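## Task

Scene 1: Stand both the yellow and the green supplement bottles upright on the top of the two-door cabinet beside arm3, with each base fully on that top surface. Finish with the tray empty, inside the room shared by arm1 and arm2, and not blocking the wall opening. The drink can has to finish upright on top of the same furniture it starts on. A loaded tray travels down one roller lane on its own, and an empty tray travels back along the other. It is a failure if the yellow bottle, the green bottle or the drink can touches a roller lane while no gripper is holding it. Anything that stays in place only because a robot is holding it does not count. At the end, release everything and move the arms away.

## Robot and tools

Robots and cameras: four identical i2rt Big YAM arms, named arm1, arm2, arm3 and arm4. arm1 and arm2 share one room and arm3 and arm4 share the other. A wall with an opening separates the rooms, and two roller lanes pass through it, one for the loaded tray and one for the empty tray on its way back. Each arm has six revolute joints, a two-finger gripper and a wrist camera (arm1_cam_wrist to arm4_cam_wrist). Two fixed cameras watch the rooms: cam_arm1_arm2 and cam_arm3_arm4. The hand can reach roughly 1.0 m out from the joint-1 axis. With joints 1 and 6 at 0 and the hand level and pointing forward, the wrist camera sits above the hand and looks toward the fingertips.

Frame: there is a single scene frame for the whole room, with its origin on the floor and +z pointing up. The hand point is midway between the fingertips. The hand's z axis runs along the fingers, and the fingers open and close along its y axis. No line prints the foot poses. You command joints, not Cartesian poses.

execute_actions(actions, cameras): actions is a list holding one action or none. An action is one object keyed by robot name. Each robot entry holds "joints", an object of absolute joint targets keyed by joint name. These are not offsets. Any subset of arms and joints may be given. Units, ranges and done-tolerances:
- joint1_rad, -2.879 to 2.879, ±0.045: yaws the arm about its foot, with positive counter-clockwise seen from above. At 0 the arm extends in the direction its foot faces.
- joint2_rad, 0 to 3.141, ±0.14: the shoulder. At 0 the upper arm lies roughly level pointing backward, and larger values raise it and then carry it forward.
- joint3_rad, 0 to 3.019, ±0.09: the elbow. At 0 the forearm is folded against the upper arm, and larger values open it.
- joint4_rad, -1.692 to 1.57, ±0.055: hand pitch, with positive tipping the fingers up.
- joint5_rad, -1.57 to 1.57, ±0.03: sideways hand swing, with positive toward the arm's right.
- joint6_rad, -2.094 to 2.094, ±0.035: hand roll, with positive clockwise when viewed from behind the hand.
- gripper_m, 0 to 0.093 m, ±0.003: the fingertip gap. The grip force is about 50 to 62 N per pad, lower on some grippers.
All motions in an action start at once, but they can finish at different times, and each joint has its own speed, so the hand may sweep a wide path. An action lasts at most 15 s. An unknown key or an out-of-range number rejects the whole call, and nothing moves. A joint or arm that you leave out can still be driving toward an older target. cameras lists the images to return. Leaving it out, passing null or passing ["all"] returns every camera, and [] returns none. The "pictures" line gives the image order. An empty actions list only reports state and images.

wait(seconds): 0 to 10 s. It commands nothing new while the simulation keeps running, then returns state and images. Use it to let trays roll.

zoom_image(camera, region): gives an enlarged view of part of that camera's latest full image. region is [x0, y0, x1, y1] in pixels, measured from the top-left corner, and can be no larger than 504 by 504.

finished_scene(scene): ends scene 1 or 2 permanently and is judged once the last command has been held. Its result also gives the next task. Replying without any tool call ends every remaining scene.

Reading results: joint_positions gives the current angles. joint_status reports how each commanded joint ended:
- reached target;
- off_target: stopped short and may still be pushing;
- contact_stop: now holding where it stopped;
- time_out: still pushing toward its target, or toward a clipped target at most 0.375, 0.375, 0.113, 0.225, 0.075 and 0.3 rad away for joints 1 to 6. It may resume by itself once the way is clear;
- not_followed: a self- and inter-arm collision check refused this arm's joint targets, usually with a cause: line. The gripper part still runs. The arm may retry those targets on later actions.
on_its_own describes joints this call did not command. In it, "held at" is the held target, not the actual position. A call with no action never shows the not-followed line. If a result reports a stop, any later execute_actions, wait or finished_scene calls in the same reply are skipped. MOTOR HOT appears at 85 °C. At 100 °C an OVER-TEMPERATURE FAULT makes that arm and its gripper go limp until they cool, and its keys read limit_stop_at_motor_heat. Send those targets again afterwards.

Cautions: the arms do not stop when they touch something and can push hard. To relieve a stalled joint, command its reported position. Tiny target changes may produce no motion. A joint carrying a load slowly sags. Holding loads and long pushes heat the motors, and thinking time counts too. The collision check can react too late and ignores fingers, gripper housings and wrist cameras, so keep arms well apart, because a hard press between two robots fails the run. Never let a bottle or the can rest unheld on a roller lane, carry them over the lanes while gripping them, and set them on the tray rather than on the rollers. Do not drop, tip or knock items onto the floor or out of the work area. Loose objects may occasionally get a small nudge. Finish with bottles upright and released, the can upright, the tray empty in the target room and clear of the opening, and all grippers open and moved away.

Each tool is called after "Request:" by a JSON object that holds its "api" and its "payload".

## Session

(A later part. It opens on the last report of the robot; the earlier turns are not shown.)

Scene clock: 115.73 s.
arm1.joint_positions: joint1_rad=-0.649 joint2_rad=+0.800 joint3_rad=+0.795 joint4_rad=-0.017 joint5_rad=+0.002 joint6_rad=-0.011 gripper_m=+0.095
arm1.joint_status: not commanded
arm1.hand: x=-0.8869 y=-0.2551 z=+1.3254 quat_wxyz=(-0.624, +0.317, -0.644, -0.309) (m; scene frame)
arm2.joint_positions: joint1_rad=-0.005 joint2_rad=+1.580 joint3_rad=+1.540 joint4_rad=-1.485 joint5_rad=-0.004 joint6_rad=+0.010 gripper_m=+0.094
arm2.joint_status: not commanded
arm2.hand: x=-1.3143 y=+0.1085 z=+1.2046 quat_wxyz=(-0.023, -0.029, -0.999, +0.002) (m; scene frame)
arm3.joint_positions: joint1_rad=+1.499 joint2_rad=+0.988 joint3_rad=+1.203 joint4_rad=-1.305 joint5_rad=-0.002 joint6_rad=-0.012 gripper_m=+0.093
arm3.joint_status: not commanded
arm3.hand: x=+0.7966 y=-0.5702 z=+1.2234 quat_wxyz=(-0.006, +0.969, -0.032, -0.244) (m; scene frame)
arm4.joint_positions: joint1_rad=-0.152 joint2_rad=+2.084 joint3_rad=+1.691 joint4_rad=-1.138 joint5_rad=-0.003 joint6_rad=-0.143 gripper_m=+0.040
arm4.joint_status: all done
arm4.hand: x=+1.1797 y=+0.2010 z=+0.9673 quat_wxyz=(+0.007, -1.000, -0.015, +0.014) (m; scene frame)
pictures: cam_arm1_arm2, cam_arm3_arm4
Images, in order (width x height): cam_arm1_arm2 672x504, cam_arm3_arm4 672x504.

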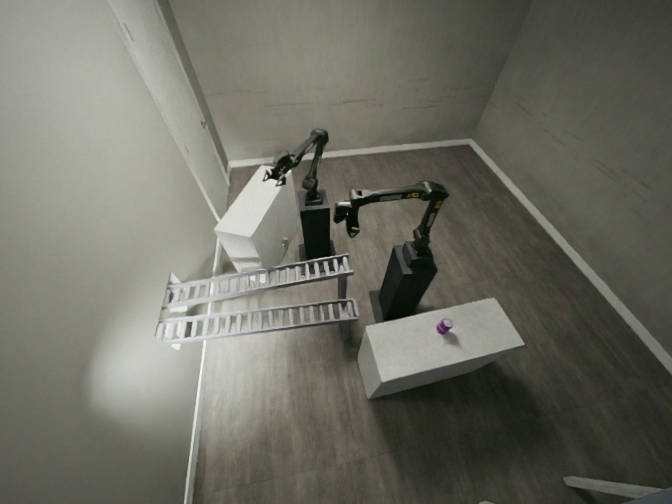

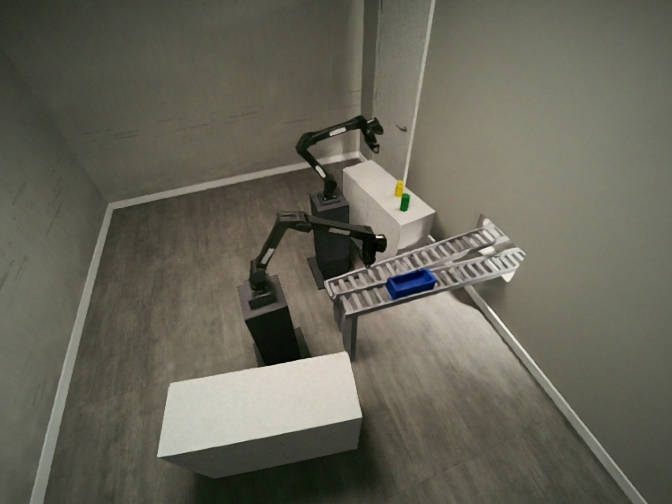

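Rolling. Retract the other arms meanwhile.

Request:
{"api": "execute_actions", "payload": {"actions": [{"arm4":{"joints":{"joint2_rad":0.8,"joint3_rad":1.0,"joint4_rad":-1.0}},"arm2":{"joints":{"joint2_rad":0.6,"joint3_rad":1.0,"joint4_rad":-1.0}}}], "cameras": ["cam_arm1_arm2","cam_arm3_arm4"]}}

Request:
{"api": "wait", "payload": {"seconds": 3}}

Scene clock: 117.97 s.
arm1.joint_positions: joint1_rad=-0.649 joint2_rad=+0.800 joint3_rad=+0.795 joint4_rad=-0.017 joint5_rad=+0.002 joint6_rad=-0.011 gripper_m=+0.095
arm1.joint_status: not commanded
arm1.hand: x=-0.8869 y=-0.2551 z=+1.3254 quat_wxyz=(-0.624, +0.317, -0.644, -0.309) (m; scene frame)
arm2.joint_positions: joint1_rad=-0.005 joint2_rad=+0.597 joint3_rad=+0.994 joint4_rad=-1.027 joint5_rad=-0.004 joint6_rad=+0.010 gripper_m=+0.094
arm2.joint_status: all done
arm2.hand: x=-1.5025 y=+0.1185 z=+1.3594 quat_wxyz=(-0.454, -0.023, -0.891, +0.010) (m; scene frame)
arm3.joint_positions: joint1_rad=+1.499 joint2_rad=+0.988 joint3_rad=+1.203 joint4_rad=-1.305 joint5_rad=-0.002 joint6_rad=-0.012 gripper_m=+0.093
arm3.joint_status: not commanded
arm3.hand: x=+0.7966 y=-0.5702 z=+1.2234 quat_wxyz=(-0.006, +0.969, -0.032, -0.244) (m; scene frame)
arm4.joint_positions: joint1_rad=-0.152 joint2_rad=+0.800 joint3_rad=+1.009 joint4_rad=-1.012 joint5_rad=-0.003 joint6_rad=-0.143 gripper_m=+0.040
arm4.joint_status: all done
arm4.hand: x=+1.4527 y=+0.1658 z=+1.2865 quat_wxyz=(+0.052, -0.929, -0.017, +0.366) (m; scene frame)
pictures: cam_arm1_arm2, cam_arm3_arm4
Images, in order (width x height): cam_arm1_arm2 672x504, cam_arm3_arm4 672x504.

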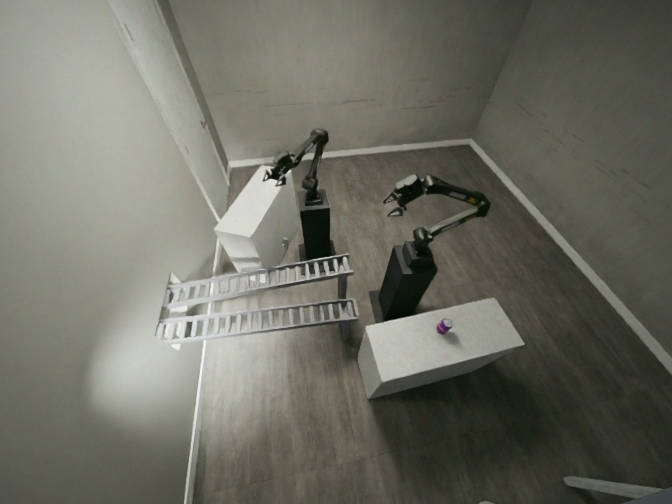

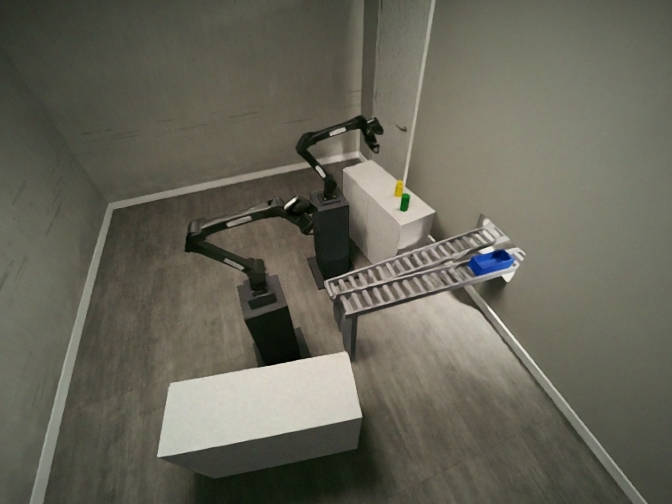

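Scene clock: 120.97 s.
arm1.joint_positions: joint1_rad=-0.649 joint2_rad=+0.800 joint3_rad=+0.795 joint4_rad=-0.017 joint5_rad=+0.002 joint6_rad=-0.011 gripper_m=+0.095
arm1.joint_status: not commanded
arm1.hand: x=-0.8869 y=-0.2551 z=+1.3254 quat_wxyz=(-0.624, +0.317, -0.644, -0.309) (m; scene frame)
arm2.joint_positions: joint1_rad=-0.005 joint2_rad=+0.597 joint3_rad=+0.994 joint4_rad=-1.027 joint5_rad=-0.004 joint6_rad=+0.010 gripper_m=+0.094
arm2.joint_status: all done
arm2.hand: x=-1.5025 y=+0.1185 z=+1.3594 quat_wxyz=(-0.454, -0.023, -0.891, +0.010) (m; scene frame)
arm3.joint_positions: joint1_rad=+1.499 joint2_rad=+0.988 joint3_rad=+1.203 joint4_rad=-1.305 joint5_rad=-0.002 joint6_rad=-0.012 gripper_m=+0.093
arm3.joint_status: not commanded
arm3.hand: x=+0.7966 y=-0.5702 z=+1.2234 quat_wxyz=(-0.006, +0.969, -0.032, -0.244) (m; scene frame)
arm4.joint_positions: joint1_rad=-0.152 joint2_rad=+0.800 joint3_rad=+1.009 joint4_rad=-1.012 joint5_rad=-0.003 joint6_rad=-0.143 gripper_m=+0.040
arm4.joint_status: all done
arm4.hand: x=+1.4527 y=+0.1658 z=+1.2865 quat_wxyz=(+0.052, -0.929, -0.017, +0.366) (m; scene frame)
wait: 3.00 s; at rest by 0.27 s
pictures: arm1_cam_wrist, arm2_cam_wrist, arm3_cam_wrist, arm4_cam_wrist, cam_arm1_arm2, cam_arm3_arm4
Images, in order (width x height): arm1_cam_wrist 672x504, arm2_cam_wrist 672x504, arm3_cam_wrist 672x504, arm4_cam_wrist 672x504, cam_arm1_arm2 672x504, cam_arm3_arm4 672x504.

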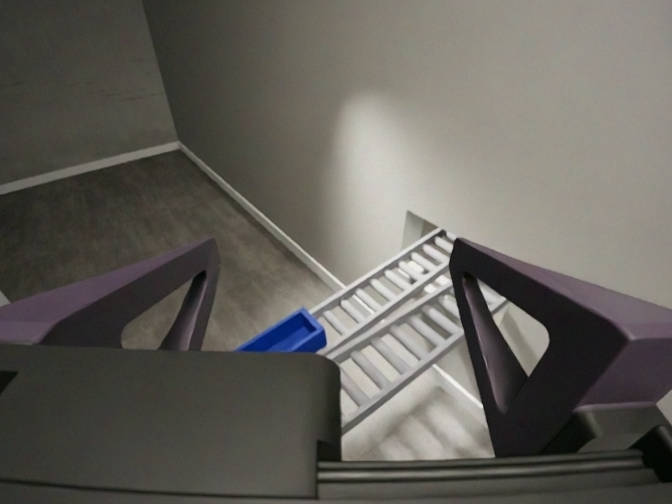

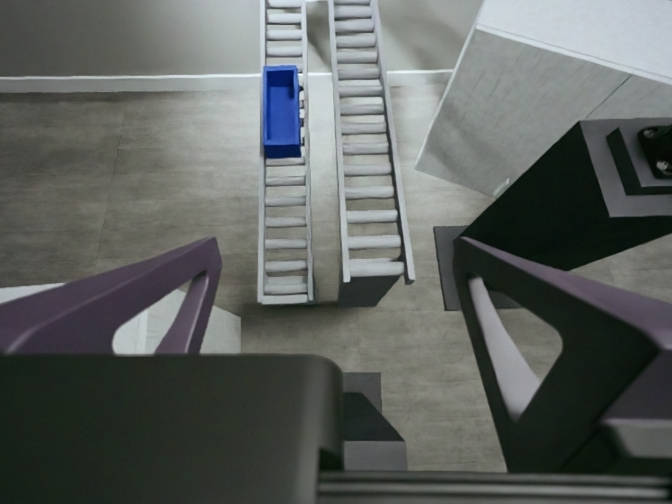

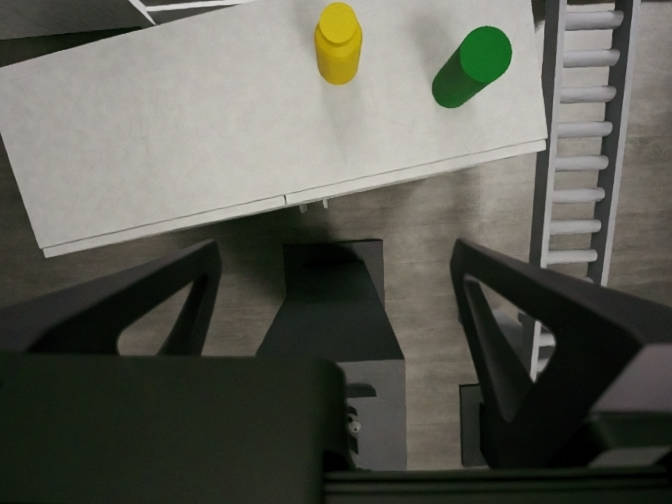

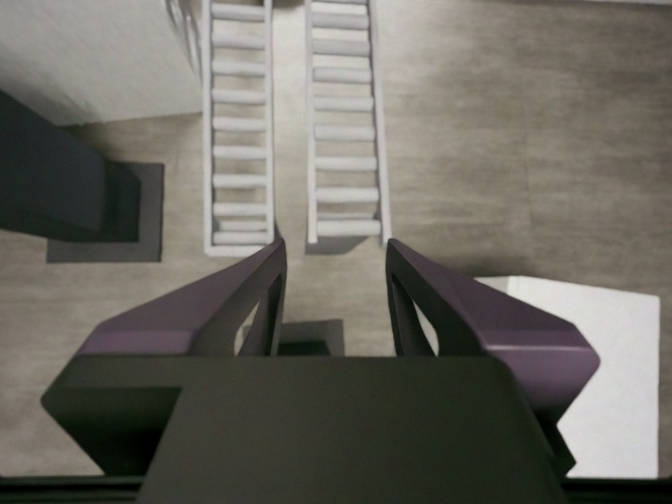

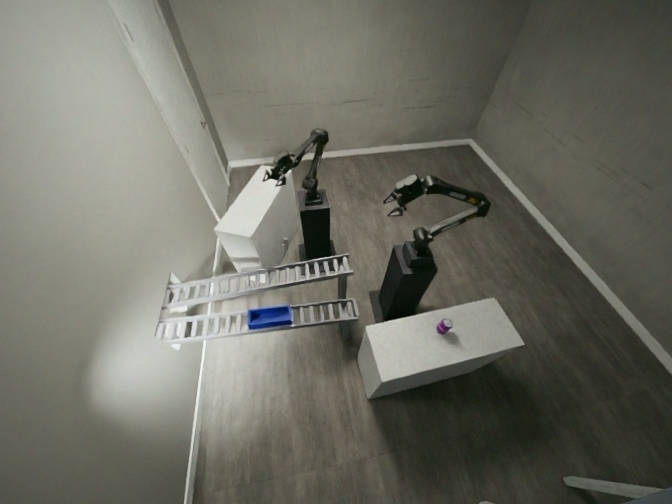

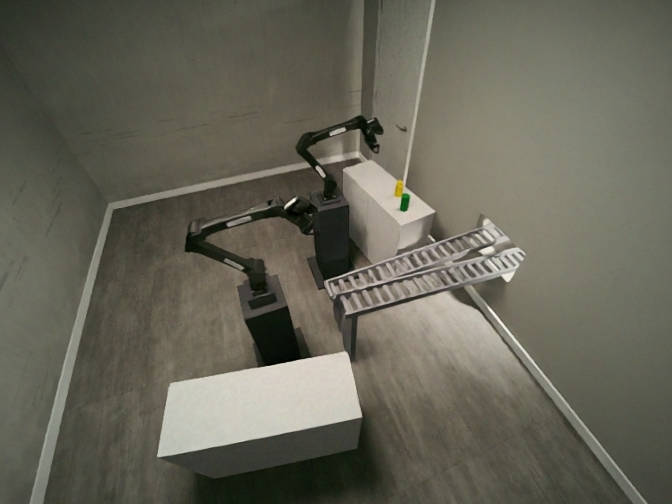

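Request:
{"api": "wait", "payload": {"seconds": 4}}

Scene clock: 125.10 s.
arm1.joint_positions: joint1_rad=-0.649 joint2_rad=+0.800 joint3_rad=+0.795 joint4_rad=-0.017 joint5_rad=+0.002 joint6_rad=-0.011 gripper_m=+0.095
arm1.joint_status: not commanded
arm1.hand: x=-0.8869 y=-0.2551 z=+1.3254 quat_wxyz=(-0.624, +0.317, -0.644, -0.309) (m; scene frame)
arm2.joint_positions: joint1_rad=-0.005 joint2_rad=+0.597 joint3_rad=+0.994 joint4_rad=-1.027 joint5_rad=-0.004 joint6_rad=+0.010 gripper_m=+0.094
arm2.joint_status: all done
arm2.hand: x=-1.5025 y=+0.1185 z=+1.3594 quat_wxyz=(-0.454, -0.023, -0.891, +0.010) (m; scene frame)
arm3.joint_positions: joint1_rad=+1.499 joint2_rad=+0.988 joint3_rad=+1.203 joint4_rad=-1.305 joint5_rad=-0.002 joint6_rad=-0.012 gripper_m=+0.093
arm3.joint_status: not commanded
arm3.hand: x=+0.7966 y=-0.5702 z=+1.2234 quat_wxyz=(-0.006, +0.969, -0.032, -0.244) (m; scene frame)
arm4.joint_positions: joint1_rad=-0.152 joint2_rad=+0.800 joint3_rad=+1.009 joint4_rad=-1.012 joint5_rad=-0.003 joint6_rad=-0.143 gripper_m=+0.040
arm4.joint_status: all done
arm4.hand: x=+1.4527 y=+0.1658 z=+1.2865 quat_wxyz=(+0.052, -0.929, -0.017, +0.366) (m; scene frame)
wait: 4.00 s; at rest by 0.13 s
pictures: arm1_cam_wrist, arm2_cam_wrist, arm3_cam_wrist, arm4_cam_wrist, cam_arm1_arm2, cam_arm3_arm4
Images, in order (width x height): arm1_cam_wrist 672x504, arm2_cam_wrist 672x504, arm3_cam_wrist 672x504, arm4_cam_wrist 672x504, cam_arm1_arm2 672x504, cam_arm3_arm4 672x504.

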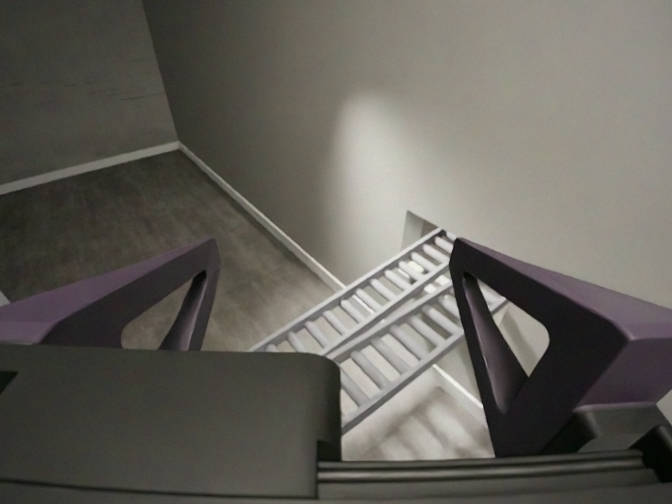

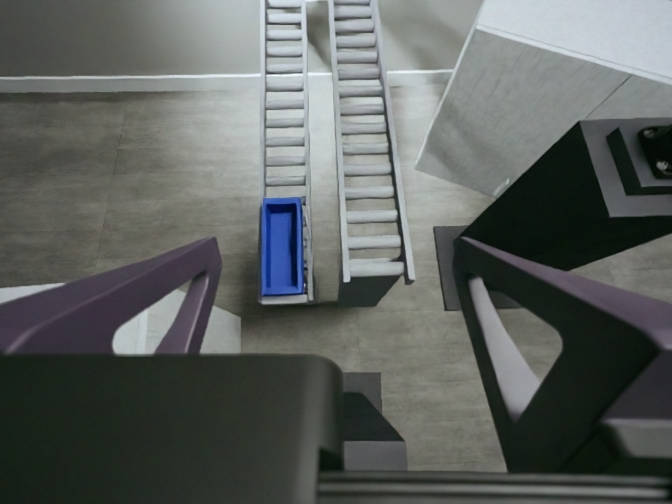

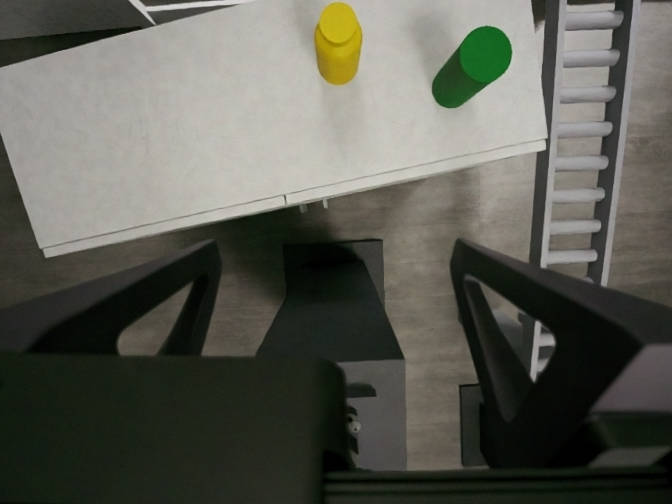

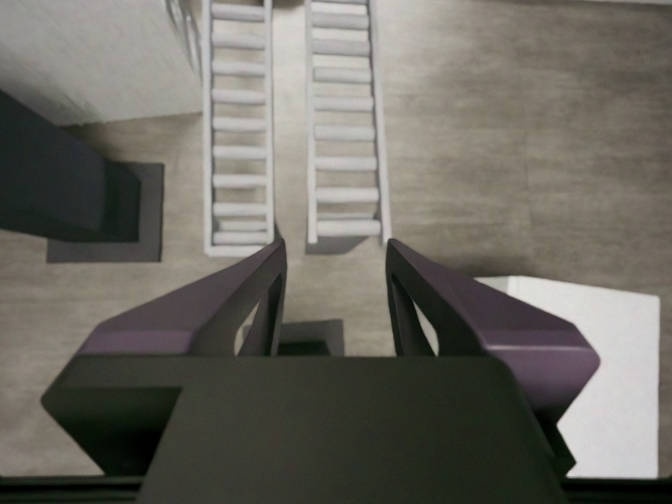

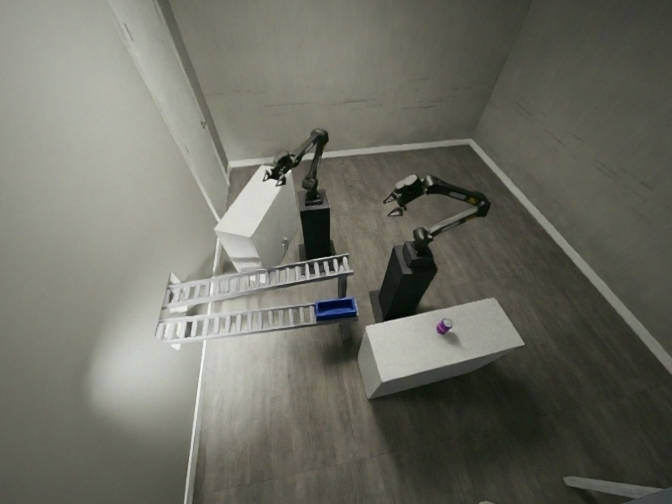

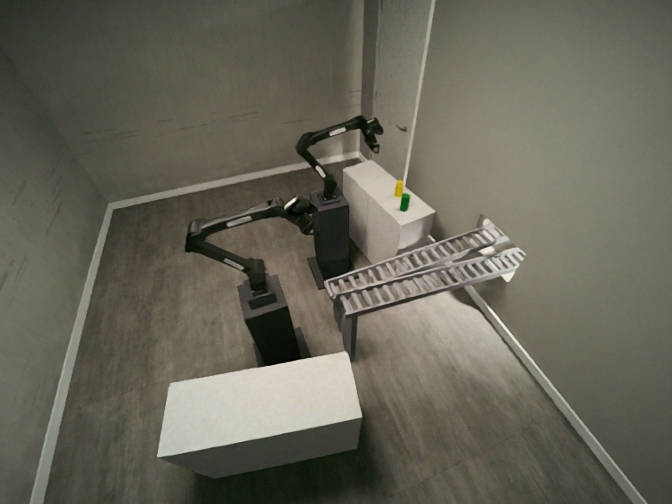

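Tray at the end of the lane, clear of opening.

Request:
{"api": "finished_scene", "payload": {"scene": 1}}

The scene is finished: the task was done.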